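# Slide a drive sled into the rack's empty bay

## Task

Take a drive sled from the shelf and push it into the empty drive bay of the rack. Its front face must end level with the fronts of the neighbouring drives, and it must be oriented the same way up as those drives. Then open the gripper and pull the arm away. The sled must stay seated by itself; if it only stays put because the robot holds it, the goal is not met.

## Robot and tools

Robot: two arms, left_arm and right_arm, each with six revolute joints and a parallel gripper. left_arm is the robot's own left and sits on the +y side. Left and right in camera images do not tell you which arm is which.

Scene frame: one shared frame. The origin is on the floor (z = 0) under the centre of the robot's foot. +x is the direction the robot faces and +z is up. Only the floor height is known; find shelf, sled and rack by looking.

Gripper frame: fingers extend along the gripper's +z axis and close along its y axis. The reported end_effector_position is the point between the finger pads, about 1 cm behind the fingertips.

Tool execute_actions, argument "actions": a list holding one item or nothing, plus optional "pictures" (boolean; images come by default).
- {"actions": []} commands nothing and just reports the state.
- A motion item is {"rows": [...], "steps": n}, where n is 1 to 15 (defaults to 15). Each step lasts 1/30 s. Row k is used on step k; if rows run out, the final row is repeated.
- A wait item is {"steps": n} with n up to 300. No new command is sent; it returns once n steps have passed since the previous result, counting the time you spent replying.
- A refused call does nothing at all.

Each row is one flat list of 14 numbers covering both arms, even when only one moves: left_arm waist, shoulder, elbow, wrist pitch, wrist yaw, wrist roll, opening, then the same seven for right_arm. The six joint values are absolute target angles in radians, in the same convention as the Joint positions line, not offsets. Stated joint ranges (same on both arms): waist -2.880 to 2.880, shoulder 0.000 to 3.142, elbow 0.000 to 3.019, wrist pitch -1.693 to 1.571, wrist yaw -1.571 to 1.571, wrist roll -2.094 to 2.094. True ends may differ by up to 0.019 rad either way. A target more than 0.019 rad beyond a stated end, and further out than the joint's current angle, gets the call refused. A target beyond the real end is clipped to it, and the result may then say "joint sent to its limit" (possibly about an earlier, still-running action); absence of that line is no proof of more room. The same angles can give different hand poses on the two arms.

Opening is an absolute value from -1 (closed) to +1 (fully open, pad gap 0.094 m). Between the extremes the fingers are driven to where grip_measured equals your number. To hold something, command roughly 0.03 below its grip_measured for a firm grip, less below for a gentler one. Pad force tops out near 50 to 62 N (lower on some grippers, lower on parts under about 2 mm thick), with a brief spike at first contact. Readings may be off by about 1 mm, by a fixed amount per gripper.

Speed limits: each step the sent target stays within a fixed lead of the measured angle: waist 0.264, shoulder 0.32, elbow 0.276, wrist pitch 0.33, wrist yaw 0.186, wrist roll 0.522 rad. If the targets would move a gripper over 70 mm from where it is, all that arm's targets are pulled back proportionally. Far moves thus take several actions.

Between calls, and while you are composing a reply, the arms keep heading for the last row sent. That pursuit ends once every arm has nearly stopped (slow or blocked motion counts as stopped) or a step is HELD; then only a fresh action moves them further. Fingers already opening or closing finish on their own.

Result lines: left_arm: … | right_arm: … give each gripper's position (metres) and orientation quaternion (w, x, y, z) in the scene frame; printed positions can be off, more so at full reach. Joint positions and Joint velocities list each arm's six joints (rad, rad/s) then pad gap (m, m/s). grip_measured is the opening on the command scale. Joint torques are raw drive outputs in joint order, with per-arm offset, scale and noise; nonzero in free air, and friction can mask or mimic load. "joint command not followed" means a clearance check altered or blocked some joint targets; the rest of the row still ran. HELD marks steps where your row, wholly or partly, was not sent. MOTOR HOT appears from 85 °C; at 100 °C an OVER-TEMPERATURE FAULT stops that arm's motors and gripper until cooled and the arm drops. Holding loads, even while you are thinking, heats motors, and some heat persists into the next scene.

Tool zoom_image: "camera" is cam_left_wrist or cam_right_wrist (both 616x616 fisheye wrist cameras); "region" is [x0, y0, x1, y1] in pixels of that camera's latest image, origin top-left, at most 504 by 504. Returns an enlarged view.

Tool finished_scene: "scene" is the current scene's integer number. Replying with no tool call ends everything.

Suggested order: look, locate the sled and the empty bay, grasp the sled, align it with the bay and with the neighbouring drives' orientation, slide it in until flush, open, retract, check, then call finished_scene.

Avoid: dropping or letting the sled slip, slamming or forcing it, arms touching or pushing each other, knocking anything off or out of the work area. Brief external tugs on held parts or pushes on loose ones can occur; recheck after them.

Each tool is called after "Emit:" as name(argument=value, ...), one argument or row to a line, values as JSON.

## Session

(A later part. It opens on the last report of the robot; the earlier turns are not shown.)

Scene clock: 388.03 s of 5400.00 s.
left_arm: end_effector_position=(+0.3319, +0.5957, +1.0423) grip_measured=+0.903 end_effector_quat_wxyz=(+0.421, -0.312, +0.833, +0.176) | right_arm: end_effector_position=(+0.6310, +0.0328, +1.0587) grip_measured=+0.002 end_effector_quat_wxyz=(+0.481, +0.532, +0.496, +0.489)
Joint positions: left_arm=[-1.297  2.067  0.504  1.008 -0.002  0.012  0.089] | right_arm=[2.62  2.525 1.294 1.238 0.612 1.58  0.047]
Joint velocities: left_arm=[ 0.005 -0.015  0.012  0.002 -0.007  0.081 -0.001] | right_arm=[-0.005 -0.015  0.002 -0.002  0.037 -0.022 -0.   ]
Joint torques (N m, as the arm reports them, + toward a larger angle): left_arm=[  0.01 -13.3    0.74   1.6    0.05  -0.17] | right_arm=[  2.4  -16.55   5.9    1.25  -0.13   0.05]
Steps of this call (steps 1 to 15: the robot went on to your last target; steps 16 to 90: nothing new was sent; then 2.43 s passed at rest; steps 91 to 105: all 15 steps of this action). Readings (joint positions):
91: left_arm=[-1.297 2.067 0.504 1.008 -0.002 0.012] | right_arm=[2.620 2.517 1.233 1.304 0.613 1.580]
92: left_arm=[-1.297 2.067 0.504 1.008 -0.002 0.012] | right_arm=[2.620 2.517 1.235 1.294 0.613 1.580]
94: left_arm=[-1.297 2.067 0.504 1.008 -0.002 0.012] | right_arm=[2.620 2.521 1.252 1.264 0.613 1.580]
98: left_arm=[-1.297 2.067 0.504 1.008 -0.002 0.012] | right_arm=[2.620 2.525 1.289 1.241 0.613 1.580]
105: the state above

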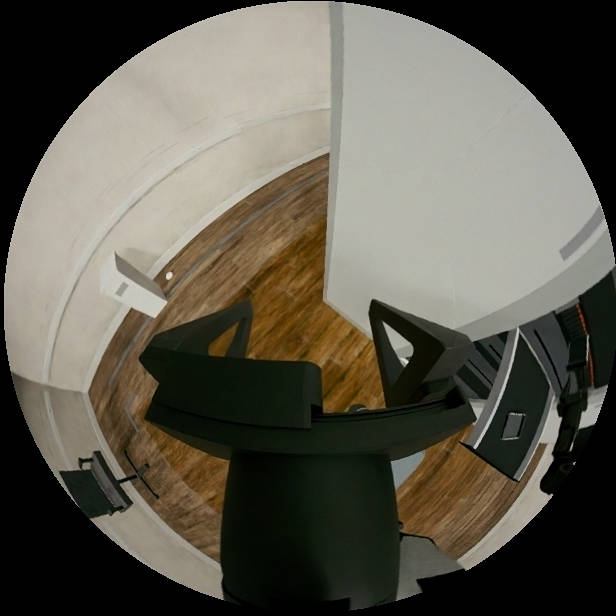

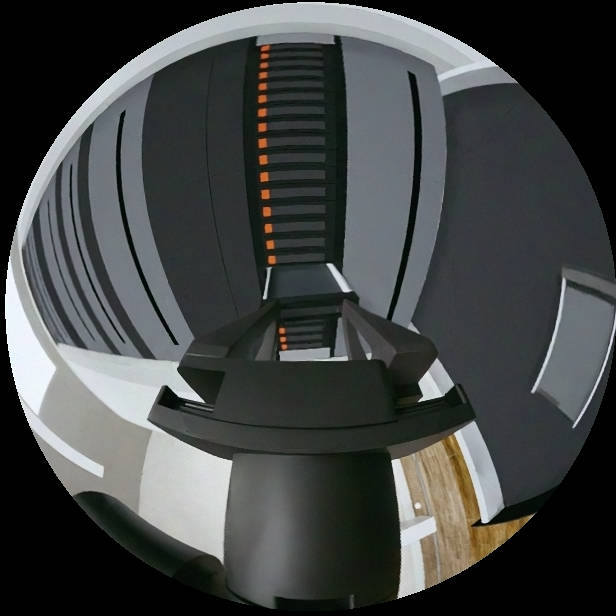

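Emit:
execute_actions(
  actions=[
    {"rows":[[-1.3,2.05,0.5,1.0,0,0,0.9,2.615,2.545,1.335,1.215,0.605,1.59,0],[-1.3,2.05,0.5,1.0,0,0,0.9,2.605,2.545,1.35,1.20,0.60,1.59,0],[-1.3,2.05,0.5,1.0,0,0,0.9,2.595,2.55,1.365,1.185,0.59,1.59,0],[-1.3,2.05,0.5,1.0,0,0,0.9,2.585,2.55,1.38,1.17,0.58,1.59,0],[-1.3,2.05,0.5,1.0,0,0,0.9,2.575,2.555,1.395,1.155,0.57,1.59,0],[-1.3,2.05,0.5,1.0,0,0,0.9,2.565,2.555,1.41,1.14,0.56,1.59,0]],"steps":15},
  ],
)

Scene clock: 393.33 s of 5400.00 s.
left_arm: end_effector_position=(+0.3319, +0.5957, +1.0423) grip_measured=+0.903 end_effector_quat_wxyz=(+0.421, -0.312, +0.833, +0.176) | right_arm: end_effector_position=(+0.6734, +0.0206, +1.0595) grip_measured=+0.002 end_effector_quat_wxyz=(+0.481, +0.534, +0.499, +0.484)
Joint positions: left_arm=[-1.297  2.067  0.504  1.008 -0.002  0.012  0.089] | right_arm=[2.565 2.539 1.385 1.149 0.562 1.58  0.047]
Joint velocities: left_arm=[ 0.005 -0.005 -0.007 -0.007 -0.037 -0.051  0.   ] | right_arm=[-0.024 -0.005  0.007 -0.002 -0.022 -0.081  0.   ]
Joint torques (N m, as the arm reports them, + toward a larger angle): left_arm=[ -0.09 -13.27   0.77   1.63   0.06  -0.17] | right_arm=[  1.9  -17.65   6.93   1.43  -0.11   0.04]
Steps of this call (steps 1 to 15: the robot went on to your last target; steps 16 to 90: nothing new was sent; then 1.80 s passed at rest; steps 91 to 105: all 15 steps of this action). Readings (joint positions):
91: left_arm=[-1.297 2.067 0.504 1.008 -0.002 0.012] | right_arm=[2.620 2.525 1.295 1.235 0.611 1.580]
92: left_arm=[-1.297 2.067 0.504 1.008 -0.002 0.012] | right_arm=[2.620 2.525 1.298 1.228 0.608 1.580]
94: left_arm=[-1.297 2.067 0.504 1.008 -0.002 0.012] | right_arm=[2.618 2.528 1.312 1.206 0.591 1.580]
98: left_arm=[-1.297 2.067 0.504 1.008 -0.002 0.012] | right_arm=[2.600 2.539 1.367 1.158 0.563 1.580]
105: the state above

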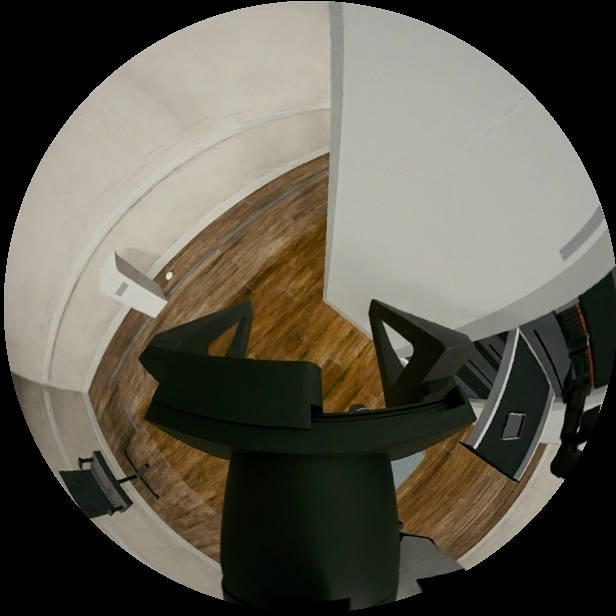

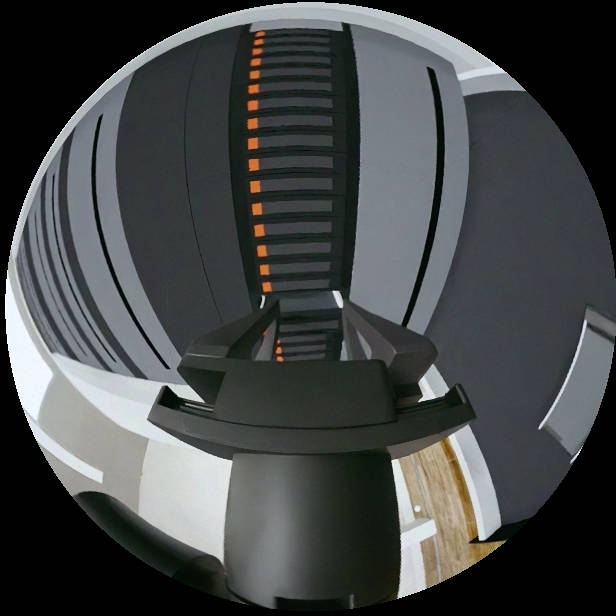

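Emit:
execute_actions(
  actions=[
    {"rows":[[-1.3,2.05,0.5,1.0,0,0,0.9,2.575,2.56,1.43,1.125,0.57,1.59,0],[-1.3,2.05,0.5,1.0,0,0,0.9,2.575,2.565,1.45,1.105,0.57,1.59,0],[-1.3,2.05,0.5,1.0,0,0,0.9,2.575,2.57,1.47,1.085,0.57,1.59,0],[-1.3,2.05,0.5,1.0,0,0,0.9,2.575,2.575,1.49,1.065,0.57,1.59,0],[-1.3,2.05,0.5,1.0,0,0,0.9,2.575,2.58,1.51,1.045,0.57,1.59,0]],"steps":15},
  ],
)

Scene clock: 402.67 s of 5400.00 s.
left_arm: end_effector_position=(+0.3319, +0.5957, +1.0423) grip_measured=+0.903 end_effector_quat_wxyz=(+0.421, -0.312, +0.833, +0.176) | right_arm: end_effector_position=(+0.6911, +0.0205, +1.0492) grip_measured=+0.002 end_effector_quat_wxyz=(+0.483, +0.548, +0.502, +0.463)
Joint positions: left_arm=[-1.297  2.067  0.504  1.008 -0.002  0.012  0.089] | right_arm=[2.557 2.56  1.453 1.061 0.589 1.593 0.047]
Joint velocities: left_arm=[-0.024 -0.005 -0.012  0.002  0.022  0.022 -0.   ] | right_arm=[-0.005 -0.005 -0.022  0.002 -0.007  0.007 -0.   ]
Joint torques (N m, as the arm reports them, + toward a larger angle): left_arm=[ -0.07 -13.44   0.76   1.61   0.05  -0.17] | right_arm=[  3.7  -18.01  10.02   1.03  -0.81  -0.14]
Steps of this call (steps 1 to 15: the robot went on to your last target; steps 16 to 90: nothing new was sent; then 5.83 s passed at rest; steps 91 to 105: all 15 steps of this action). Readings (joint positions):
91: left_arm=[-1.297 2.067 0.504 1.008 -0.002 0.012] | right_arm=[2.564 2.539 1.387 1.145 0.565 1.580]
92: left_arm=[-1.297 2.067 0.504 1.008 -0.002 0.012] | right_arm=[2.564 2.539 1.391 1.136 0.567 1.580]
94: left_arm=[-1.297 2.067 0.504 1.008 -0.002 0.012] | right_arm=[2.564 2.546 1.415 1.106 0.569 1.580]
98: left_arm=[-1.297 2.067 0.504 1.008 -0.002 0.012] | right_arm=[2.558 2.558 1.449 1.067 0.589 1.589]
105: the state above

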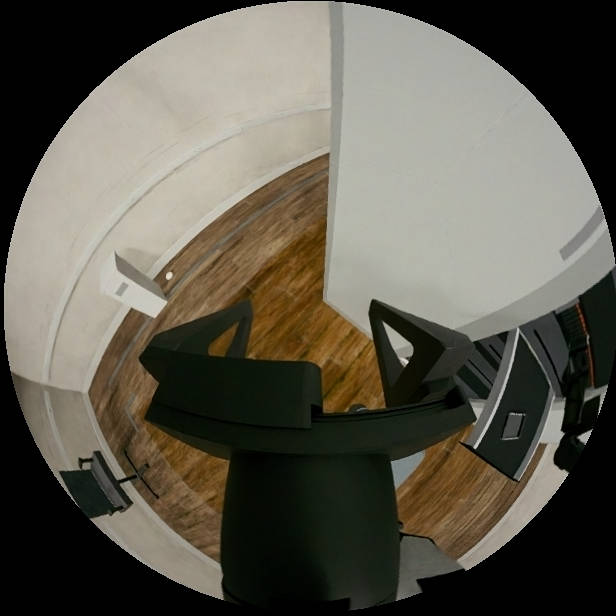

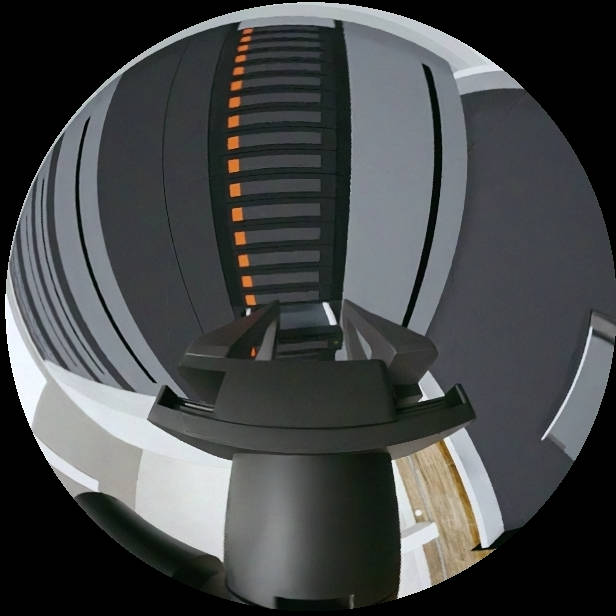

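Emit:
execute_actions(
  actions=[
    {"rows":[[-1.3,2.05,0.5,1.0,0,0,0.9,2.575,2.55,1.40,1.13,0.57,1.59,0],[-1.3,2.05,0.5,1.0,0,0,0.9,2.59,2.54,1.33,1.20,0.59,1.59,0],[-1.3,2.05,0.5,1.0,0,0,0.9,2.62,2.53,1.26,1.27,0.62,1.59,0],[-1.3,2.05,0.5,1.0,0,0,0.9,2.65,2.52,1.22,1.32,0.64,1.59,0],[-1.3,2.05,0.5,1.0,0,0,0.9,2.67,2.52,1.22,1.32,0.655,1.59,0]],"steps":15},
  ],
)

Emit:
zoom_image(
  camera="cam_right_wrist",
  region=[220,200,400,360],
)

Scene clock: 411.67 s of 5400.00 s.
left_arm: end_effector_position=(+0.3319, +0.5957, +1.0423) grip_measured=+0.903 end_effector_quat_wxyz=(+0.421, -0.312, +0.833, +0.176) | right_arm: end_effector_position=(+0.5841, +0.0561, +1.0544) grip_measured=+0.002 end_effector_quat_wxyz=(+0.469, +0.529, +0.503, +0.498)
Joint positions: left_arm=[-1.297  2.067  0.504  1.008 -0.002  0.012  0.089] | right_arm=[2.694 2.52  1.215 1.305 0.655 1.593 0.047]
Joint velocities: left_arm=[-0.005 -0.005 -0.017 -0.012 -0.037 -0.051 -0.002] | right_arm=[-0.103  0.005 -0.007  0.012  0.022 -0.007 -0.001]
Joint torques (N m, as the arm reports them, + toward a larger angle): left_arm=[ -0.13 -13.3    0.75   1.64   0.06  -0.18] | right_arm=[  0.44 -17.31   3.84   2.28   0.    -0.11]
Steps of this call (steps 1 to 15: the robot went on to your last target; steps 16 to 90: nothing new was sent; then 5.50 s passed at rest; steps 91 to 105: all 15 steps of this action). Readings (joint positions):
91: left_arm=[-1.297 2.067 0.504 1.008 -0.002 0.012] | right_arm=[2.557 2.560 1.445 1.073 0.586 1.593]
92: left_arm=[-1.297 2.067 0.504 1.008 -0.002 0.012] | right_arm=[2.558 2.555 1.423 1.105 0.585 1.593]
94: left_arm=[-1.297 2.067 0.504 1.008 -0.002 0.012] | right_arm=[2.571 2.532 1.331 1.205 0.621 1.593]
98: left_arm=[-1.297 2.067 0.504 1.008 -0.002 0.012] | right_arm=[2.637 2.518 1.218 1.295 0.655 1.593]
105: the state above

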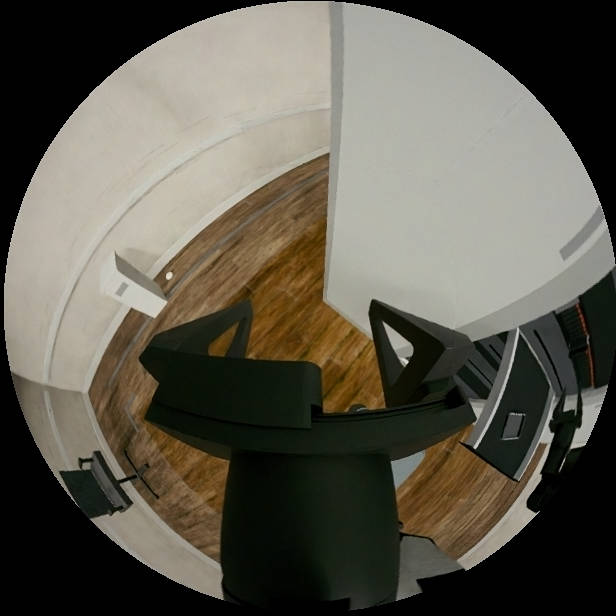

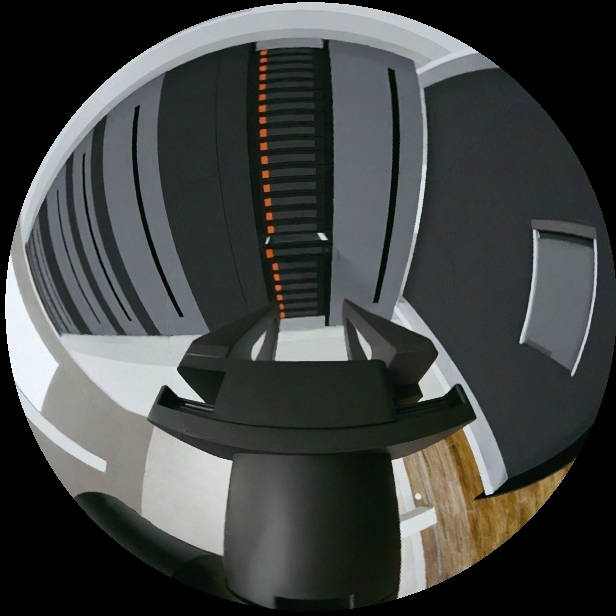

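Region (220, 200, 400, 360) of cam_right_wrist's 616x616 image, scaled by 2.800, with more detail than that image has.

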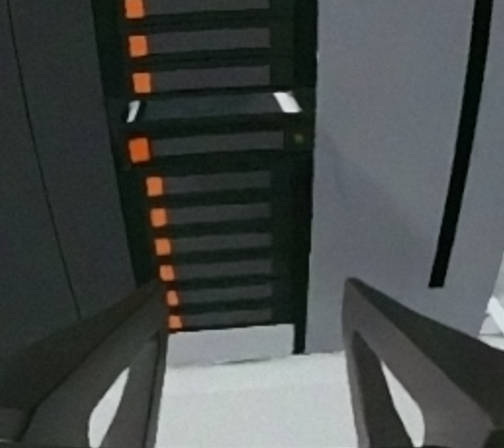

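Emit:
execute_actions(
  actions=[
    {"rows":[[-1.3,2.05,0.5,1.0,0,0,0.9,2.65,2.525,1.26,1.28,0.64,1.59,0],[-1.3,2.05,0.5,1.0,0,0,0.9,2.63,2.53,1.30,1.24,0.62,1.59,0],[-1.3,2.05,0.5,1.0,0,0,0.9,2.615,2.54,1.34,1.20,0.60,1.59,0],[-1.3,2.05,0.5,1.0,0,0,0.9,2.605,2.545,1.375,1.175,0.59,1.59,0]],"steps":15},
  ],
)

Scene clock: 422.67 s of 5400.00 s.
left_arm: end_effector_position=(+0.3319, +0.5957, +1.0423) grip_measured=+0.903 end_effector_quat_wxyz=(+0.421, -0.312, +0.833, +0.176) | right_arm: end_effector_position=(+0.6584, +0.0349, +1.0664) grip_measured=+0.002 end_effector_quat_wxyz=(+0.479, +0.535, +0.489, +0.495)
Joint positions: left_arm=[-1.297  2.067  0.504  1.008 -0.002  0.012  0.089] | right_arm=[2.598 2.531 1.364 1.183 0.592 1.593 0.047]
Joint velocities: left_arm=[ 0.005 -0.005  0.012 -0.017 -0.051 -0.007 -0.   ] | right_arm=[ 0.005  0.005  0.012 -0.017  0.037 -0.037 -0.   ]
Joint torques (N m, as the arm reports them, + toward a larger angle): left_arm=[ -0.08 -13.25   0.75   1.63   0.05  -0.18] | right_arm=[  2.58 -17.86   5.68   1.28  -0.1   -0.11]
Steps of this call (steps 1 to 30: the robot went on to your last target; steps 31 to 90: nothing new was sent; then 7.50 s passed at rest; steps 91 to 105: all 15 steps of this action). Readings (joint positions):
91: left_arm=[-1.297 2.067 0.504 1.008 -0.002 0.012] | right_arm=[2.676 2.520 1.217 1.302 0.649 1.593]
92: left_arm=[-1.297 2.067 0.504 1.008 -0.002 0.012] | right_arm=[2.673 2.520 1.224 1.288 0.635 1.593]
94: left_arm=[-1.297 2.067 0.504 1.008 -0.002 0.012] | right_arm=[2.660 2.527 1.267 1.235 0.604 1.593]
98: left_arm=[-1.297 2.067 0.504 1.008 -0.002 0.012] | right_arm=[2.620 2.536 1.356 1.188 0.592 1.593]
105: the state above

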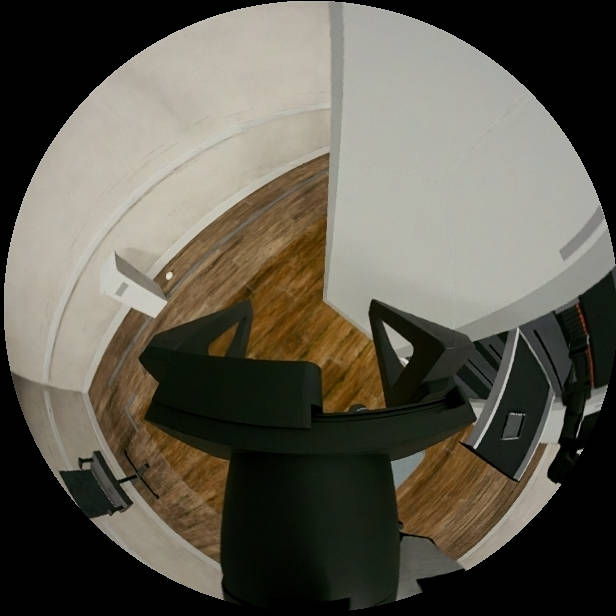

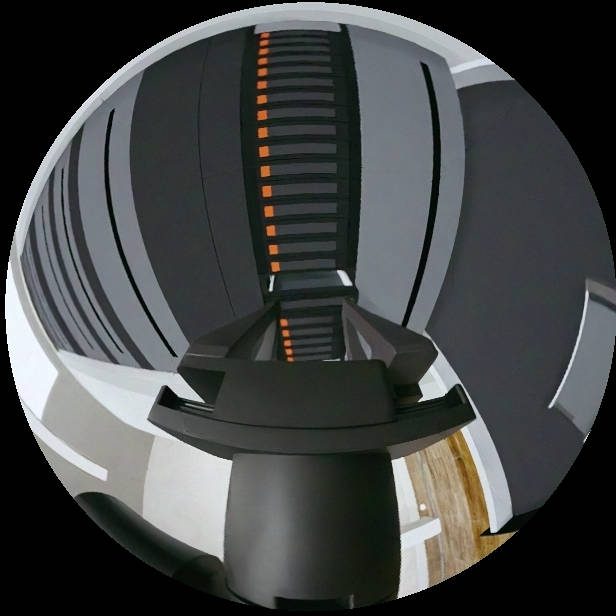

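Emit:
execute_actions(
  actions=[
    {"rows":[[-1.3,2.05,0.5,1.0,0,0,0.9,2.605,2.55,1.40,1.15,0.59,1.59,0],[-1.3,2.05,0.5,1.0,0,0,0.9,2.60,2.555,1.42,1.13,0.585,1.59,0],[-1.3,2.05,0.5,1.0,0,0,0.9,2.595,2.56,1.44,1.11,0.58,1.59,0],[-1.3,2.05,0.5,1.0,0,0,0.9,2.59,2.565,1.46,1.09,0.575,1.59,0],[-1.3,2.05,0.5,1.0,0,0,0.9,2.585,2.57,1.48,1.075,0.57,1.59,0]],"steps":15},
  ],
)

Scene clock: 429.93 s of 5400.00 s.
left_arm: end_effector_position=(+0.3319, +0.5957, +1.0423) grip_measured=+0.903 end_effector_quat_wxyz=(+0.421, -0.312, +0.833, +0.176) | right_arm: end_effector_position=(+0.6802, +0.0520, +1.0609) grip_measured=+0.002 end_effector_quat_wxyz=(+0.471, +0.533, +0.506, +0.488)
Joint positions: left_arm=[-1.297  2.067  0.504  1.008 -0.002  0.012  0.089] | right_arm=[2.598 2.552 1.451 1.083 0.572 1.593 0.047]
Joint velocities: left_arm=[-0.005  0.005  0.002  0.002 -0.007 -0.037 -0.001] | right_arm=[-0.005 -0.005 -0.007  0.007  0.022 -0.037 -0.   ]
Joint torques (N m, as the arm reports them, + toward a larger angle): left_arm=[ -0.04 -13.35   0.75   1.6    0.05  -0.18] | right_arm=[  1.19 -18.25   7.71   1.26  -0.1   -0.12]
Steps of this call (steps 1 to 15: the robot went on to your last target; steps 16 to 90: nothing new was sent; then 3.77 s passed at rest; steps 91 to 105: all 15 steps of this action). Readings (joint positions):
91: left_arm=[-1.297 2.067 0.504 1.008 -0.002 0.012] | right_arm=[2.599 2.531 1.364 1.178 0.592 1.593]
92: left_arm=[-1.297 2.067 0.504 1.008 -0.002 0.012] | right_arm=[2.599 2.531 1.367 1.167 0.590 1.593]
94: left_arm=[-1.297 2.067 0.504 1.008 -0.002 0.012] | right_arm=[2.599 2.537 1.387 1.133 0.583 1.593]
98: left_arm=[-1.297 2.067 0.504 1.008 -0.002 0.012] | right_arm=[2.598 2.552 1.444 1.088 0.573 1.593]
105: the state above

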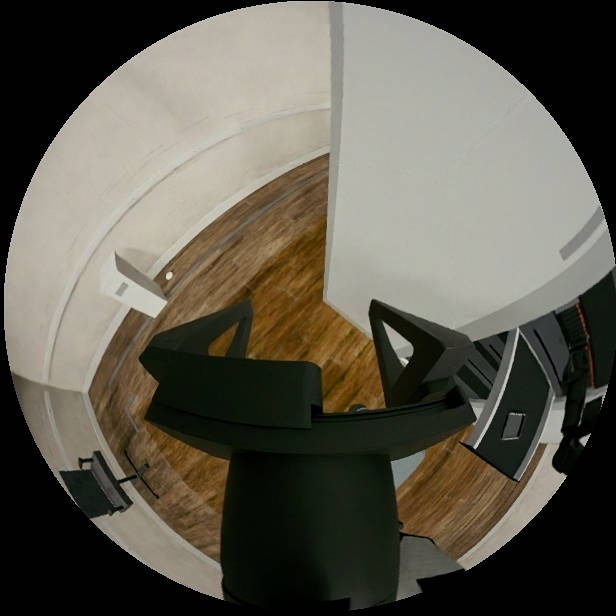

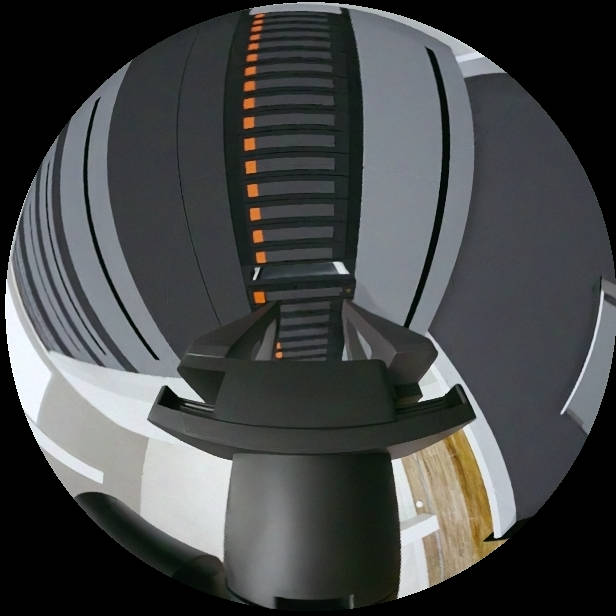

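Emit:
execute_actions(
  actions=[
    {"rows":[[-1.3,2.05,0.5,1.0,0,0,0.9,2.57,2.57,1.44,1.10,0.555,1.59,0],[-1.3,2.05,0.5,1.0,0,0,0.9,2.56,2.57,1.44,1.10,0.545,1.59,0]],"steps":15},
  ],
)

Scene clock: 437.23 s of 5400.00 s.
left_arm: end_effector_position=(+0.3319, +0.5957, +1.0423) grip_measured=+0.903 end_effector_quat_wxyz=(+0.421, -0.312, +0.833, +0.176) | right_arm: end_effector_position=(+0.6904, +0.0340, +1.0599) grip_measured=+0.002 end_effector_quat_wxyz=(+0.473, +0.535, +0.503, +0.487)
Joint positions: left_arm=[-1.297  2.067  0.504  1.008 -0.002  0.012  0.089] | right_arm=[2.566 2.552 1.451 1.085 0.547 1.593 0.047]
Joint velocities: left_arm=[ 0.005 -0.015 -0.007 -0.002  0.022  0.007  0.001] | right_arm=[-0.015 -0.005 -0.002 -0.017 -0.037 -0.022  0.   ]
Joint torques (N m, as the arm reports them, + toward a larger angle): left_arm=[ -0.1  -13.39   0.74   1.6    0.05  -0.18] | right_arm=[  1.28 -18.04   4.38   2.35  -0.1   -0.12]
Steps of this call (steps 1 to 15: the robot went on to your last target; steps 16 to 90: nothing new was sent; then 3.80 s passed at rest; steps 91 to 105: all 15 steps of this action). Readings (joint positions):
91: left_arm=[-1.297 2.067 0.504 1.008 -0.002 0.012] | right_arm=[2.597 2.552 1.451 1.084 0.565 1.593]
92: left_arm=[-1.297 2.067 0.504 1.008 -0.002 0.012] | right_arm=[2.595 2.552 1.451 1.084 0.555 1.593]
94: left_arm=[-1.297 2.067 0.504 1.008 -0.002 0.012] | right_arm=[2.588 2.552 1.451 1.085 0.548 1.593]
98: left_arm=[-1.297 2.067 0.504 1.008 -0.002 0.012] | right_arm=[2.573 2.552 1.451 1.085 0.547 1.593]
105: the state above

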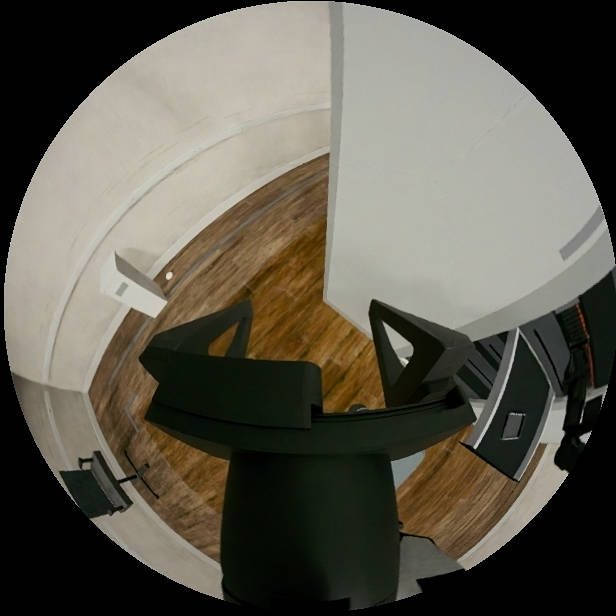

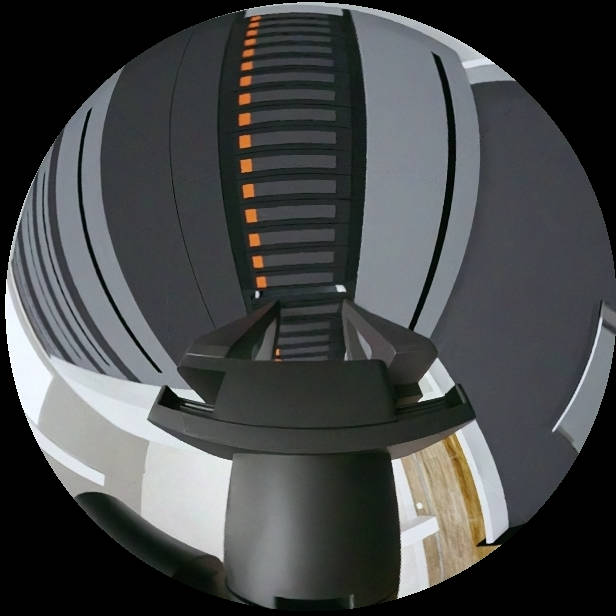

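Aligned; pushing the last stretch.

Emit:
execute_actions(
  actions=[
    {"rows":[[-1.3,2.05,0.5,1.0,0,0,0.9,2.55,2.572,1.47,1.07,0.54,1.59,0],[-1.3,2.05,0.5,1.0,0,0,0.9,2.545,2.575,1.49,1.055,0.535,1.59,0],[-1.3,2.05,0.5,1.0,0,0,0.9,2.54,2.578,1.51,1.04,0.53,1.59,0],[-1.3,2.05,0.5,1.0,0,0,0.9,2.535,2.58,1.53,1.025,0.525,1.59,0],[-1.3,2.05,0.5,1.0,0,0,0.9,2.53,2.582,1.54,1.015,0.52,1.59,0]],"steps":15},
  ],
)

Scene clock: 444.20 s of 5400.00 s.
left_arm: end_effector_position=(+0.3319, +0.5957, +1.0423) grip_measured=+0.903 end_effector_quat_wxyz=(+0.421, -0.312, +0.833, +0.176) | right_arm: end_effector_position=(+0.7133, +0.0268, +1.0580) grip_measured=+0.002 end_effector_quat_wxyz=(+0.471, +0.537, +0.509, +0.481)
Joint positions: left_arm=[-1.297  2.067  0.504  1.008 -0.002  0.012  0.089] | right_arm=[2.538 2.564 1.507 1.024 0.521 1.593 0.047]
Joint velocities: left_arm=[-0.015  0.005  0.007 -0.002 -0.007 -0.037 -0.001] | right_arm=[-0.024  0.015 -0.012  0.012  0.051 -0.007 -0.001]
Joint torques (N m, as the arm reports them, + toward a larger angle): left_arm=[ -0.05 -13.26   0.76   1.62   0.05  -0.18] | right_arm=[  1.2  -18.51   8.3    1.36  -0.07  -0.13]
Steps of this call (steps 1 to 15: the robot went on to your last target; steps 16 to 90: nothing new was sent; then 3.47 s passed at rest; steps 91 to 105: all 15 steps of this action). Readings (joint positions):
91: left_arm=[-1.297 2.067 0.504 1.008 -0.002 0.012] | right_arm=[2.566 2.552 1.451 1.084 0.545 1.593]
92: left_arm=[-1.297 2.067 0.504 1.008 -0.002 0.012] | right_arm=[2.565 2.552 1.451 1.079 0.541 1.593]
94: left_arm=[-1.297 2.067 0.504 1.008 -0.002 0.012] | right_arm=[2.562 2.555 1.461 1.058 0.532 1.593]
98: left_arm=[-1.297 2.067 0.504 1.008 -0.002 0.012] | right_arm=[2.549 2.564 1.500 1.027 0.522 1.593]
105: the state above

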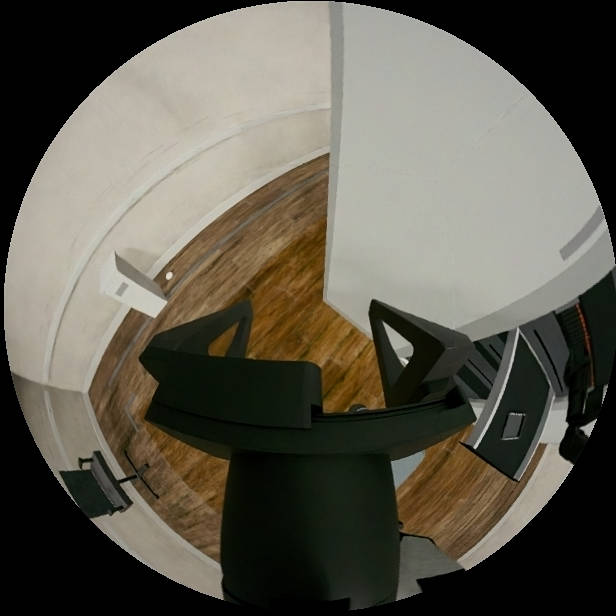

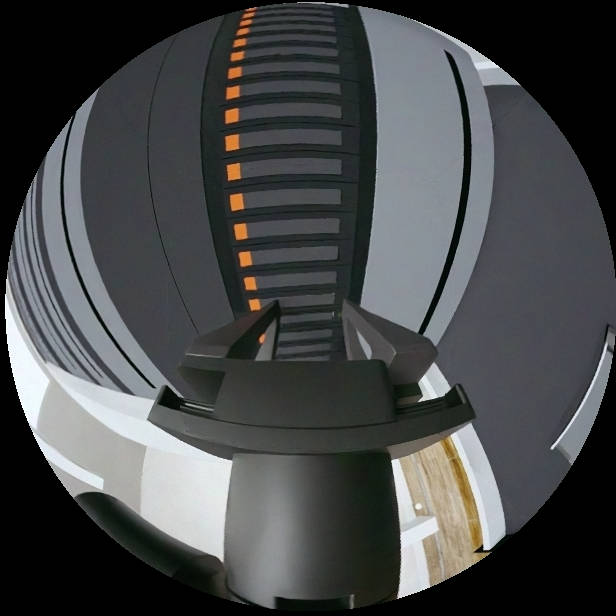

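One more radial push to seat it.

Emit:
execute_actions(
  actions=[
    {"rows":[[-1.3,2.05,0.5,1.0,0,0,0.9,2.545,2.585,1.55,1.005,0.525,1.59,0],[-1.3,2.05,0.5,1.0,0,0,0.9,2.55,2.588,1.565,0.99,0.525,1.59,0],[-1.3,2.05,0.5,1.0,0,0,0.9,2.55,2.59,1.58,0.975,0.525,1.59,0]],"steps":12},
  ],
)

Emit:
execute_actions(
  actions=[
    {"rows":[[-1.3,2.05,0.5,1.0,0,0,0.9,2.56,2.57,1.48,1.08,0.54,1.59,0],[-1.3,2.05,0.5,1.0,0,0,0.9,2.58,2.55,1.40,1.15,0.56,1.59,0],[-1.3,2.05,0.5,1.0,0,0,0.9,2.61,2.53,1.30,1.25,0.59,1.59,0],[-1.3,2.05,0.5,1.0,0,0,0.9,2.65,2.51,1.20,1.34,0.63,1.59,0],[-1.3,2.05,0.5,1.0,0,0,0.9,2.68,2.50,1.12,1.41,0.66,1.59,0]],"steps":15},
  ],
)

Emit:
zoom_image(
  camera="cam_right_wrist",
  region=[220,170,400,330],
)

Scene clock: 454.63 s of 5400.00 s.
left_arm: end_effector_position=(+0.3319, +0.5957, +1.0423) grip_measured=+0.903 end_effector_quat_wxyz=(+0.421, -0.312, +0.833, +0.176) | right_arm: end_effector_position=(+0.7131, +0.0354, +1.0517) grip_measured=+0.002 end_effector_quat_wxyz=(+0.467, +0.538, +0.519, +0.472)
Joint positions: left_arm=[-1.297  2.067  0.504  1.008 -0.002  0.012  0.089] | right_arm=[2.549 2.571 1.524 0.987 0.528 1.593 0.047]
Joint velocities: left_arm=[-0.005  0.005 -0.012 -0.012 -0.007  0.007  0.   ] | right_arm=[-0.005 -0.005 -0.017 -0.017  0.081  0.11  -0.   ]
Joint torques (N m, as the arm reports them, + toward a larger angle): left_arm=[ -0.14 -13.28   0.73   1.61   0.05  -0.17] | right_arm=[  2.05 -18.54  10.39   1.28  -0.13  -0.11]
Steps of this call (steps 1 to 15: the robot went on to your last target; steps 16 to 90: nothing new was sent; then 7.03 s passed at rest; steps 91 to 102: all 12 steps of this action). Readings (joint positions):
91: left_arm=[-1.297 2.067 0.504 1.008 -0.002 0.012] | right_arm=[2.539 2.564 1.507 1.022 0.521 1.593]
92: left_arm=[-1.297 2.067 0.504 1.008 -0.002 0.012] | right_arm=[2.539 2.564 1.508 1.017 0.523 1.593]
94: left_arm=[-1.297 2.067 0.504 1.008 -0.002 0.012] | right_arm=[2.542 2.565 1.513 1.002 0.528 1.593]
98: left_arm=[-1.297 2.067 0.504 1.008 -0.002 0.012] | right_arm=[2.548 2.570 1.522 0.988 0.528 1.593]
102: the state above

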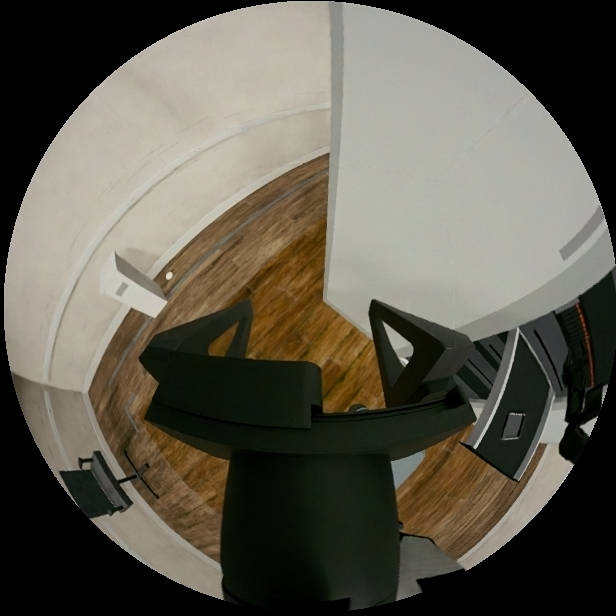

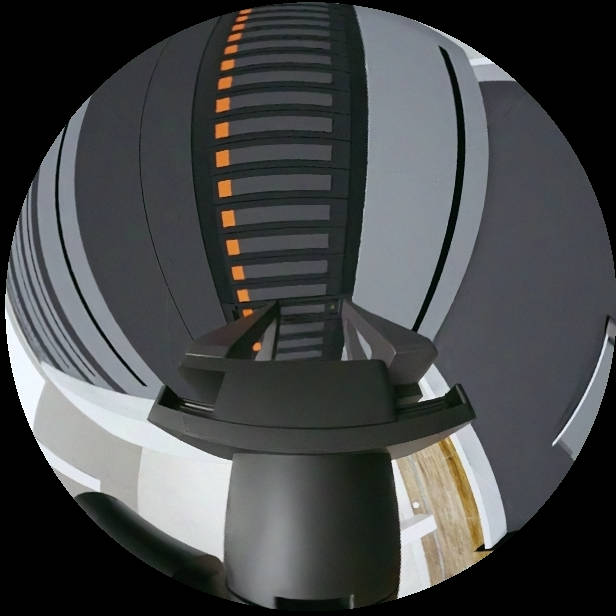

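Scene clock: 455.13 s of 5400.00 s.
left_arm: end_effector_position=(+0.3319, +0.5957, +1.0423) grip_measured=+0.903 end_effector_quat_wxyz=(+0.421, -0.312, +0.833, +0.176) | right_arm: end_effector_position=(+0.5528, +0.0408, +1.0550) grip_measured=+0.002 end_effector_quat_wxyz=(+0.467, +0.527, +0.504, +0.501)
Joint positions: left_arm=[-1.297  2.067  0.504  1.008 -0.002  0.012  0.089] | right_arm=[2.706 2.503 1.112 1.393 0.659 1.593 0.047]
Joint velocities: left_arm=[ 0.005 -0.015  0.007  0.002 -0.037 -0.022  0.001] | right_arm=[-0.005 -0.015 -0.002  0.042  0.037  0.066  0.   ]
Joint torques (N m, as the arm reports them, + toward a larger angle): left_arm=[ -0.04 -13.34   0.76   1.58   0.05  -0.18] | right_arm=[ -0.72 -16.     3.37   2.08   0.01  -0.13]
Steps of this call (steps 1 to 15: all 15 steps of this action). Readings (joint positions):
1: left_arm=[-1.297 2.067 0.504 1.008 -0.002 0.012] | right_arm=[2.549 2.571 1.518 1.003 0.531 1.593]
2: left_arm=[-1.297 2.067 0.504 1.008 -0.002 0.012] | right_arm=[2.551 2.567 1.497 1.042 0.542 1.593]
4: left_arm=[-1.297 2.067 0.504 1.008 -0.002 0.012] | right_arm=[2.561 2.537 1.392 1.161 0.589 1.593]
8: left_arm=[-1.297 2.067 0.504 1.008 -0.002 0.012] | right_arm=[2.620 2.496 1.173 1.341 0.655 1.593]
15: the state above

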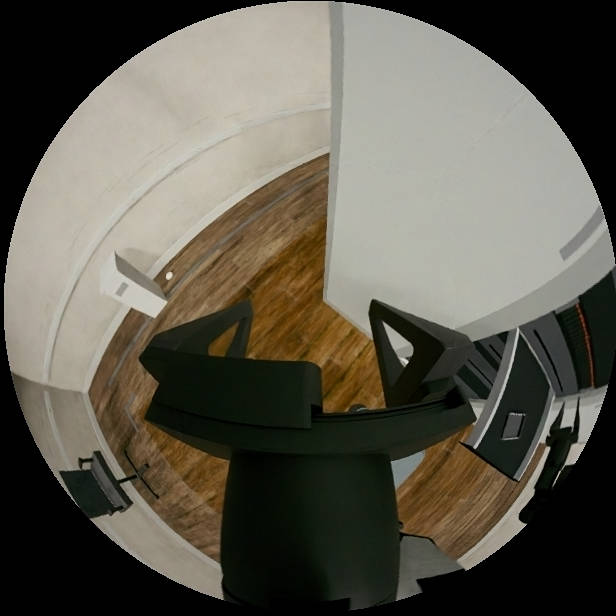

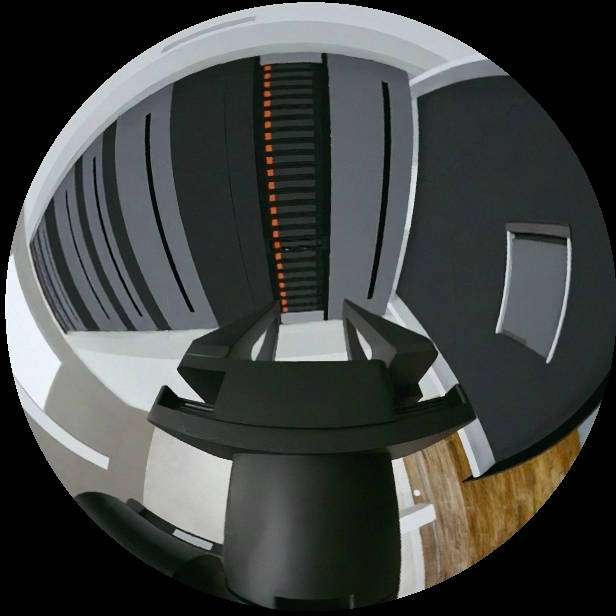

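Region (220, 170, 400, 330) of cam_right_wrist's 616x616 image, scaled by 2.800, with more detail than that image has.

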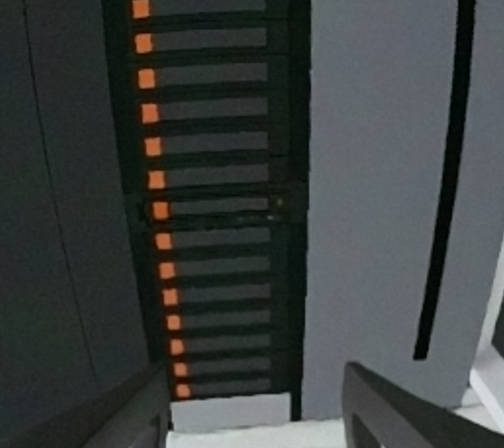

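Emit:
finished_scene(
  scene=2,
)

The scene is finished: the task was done.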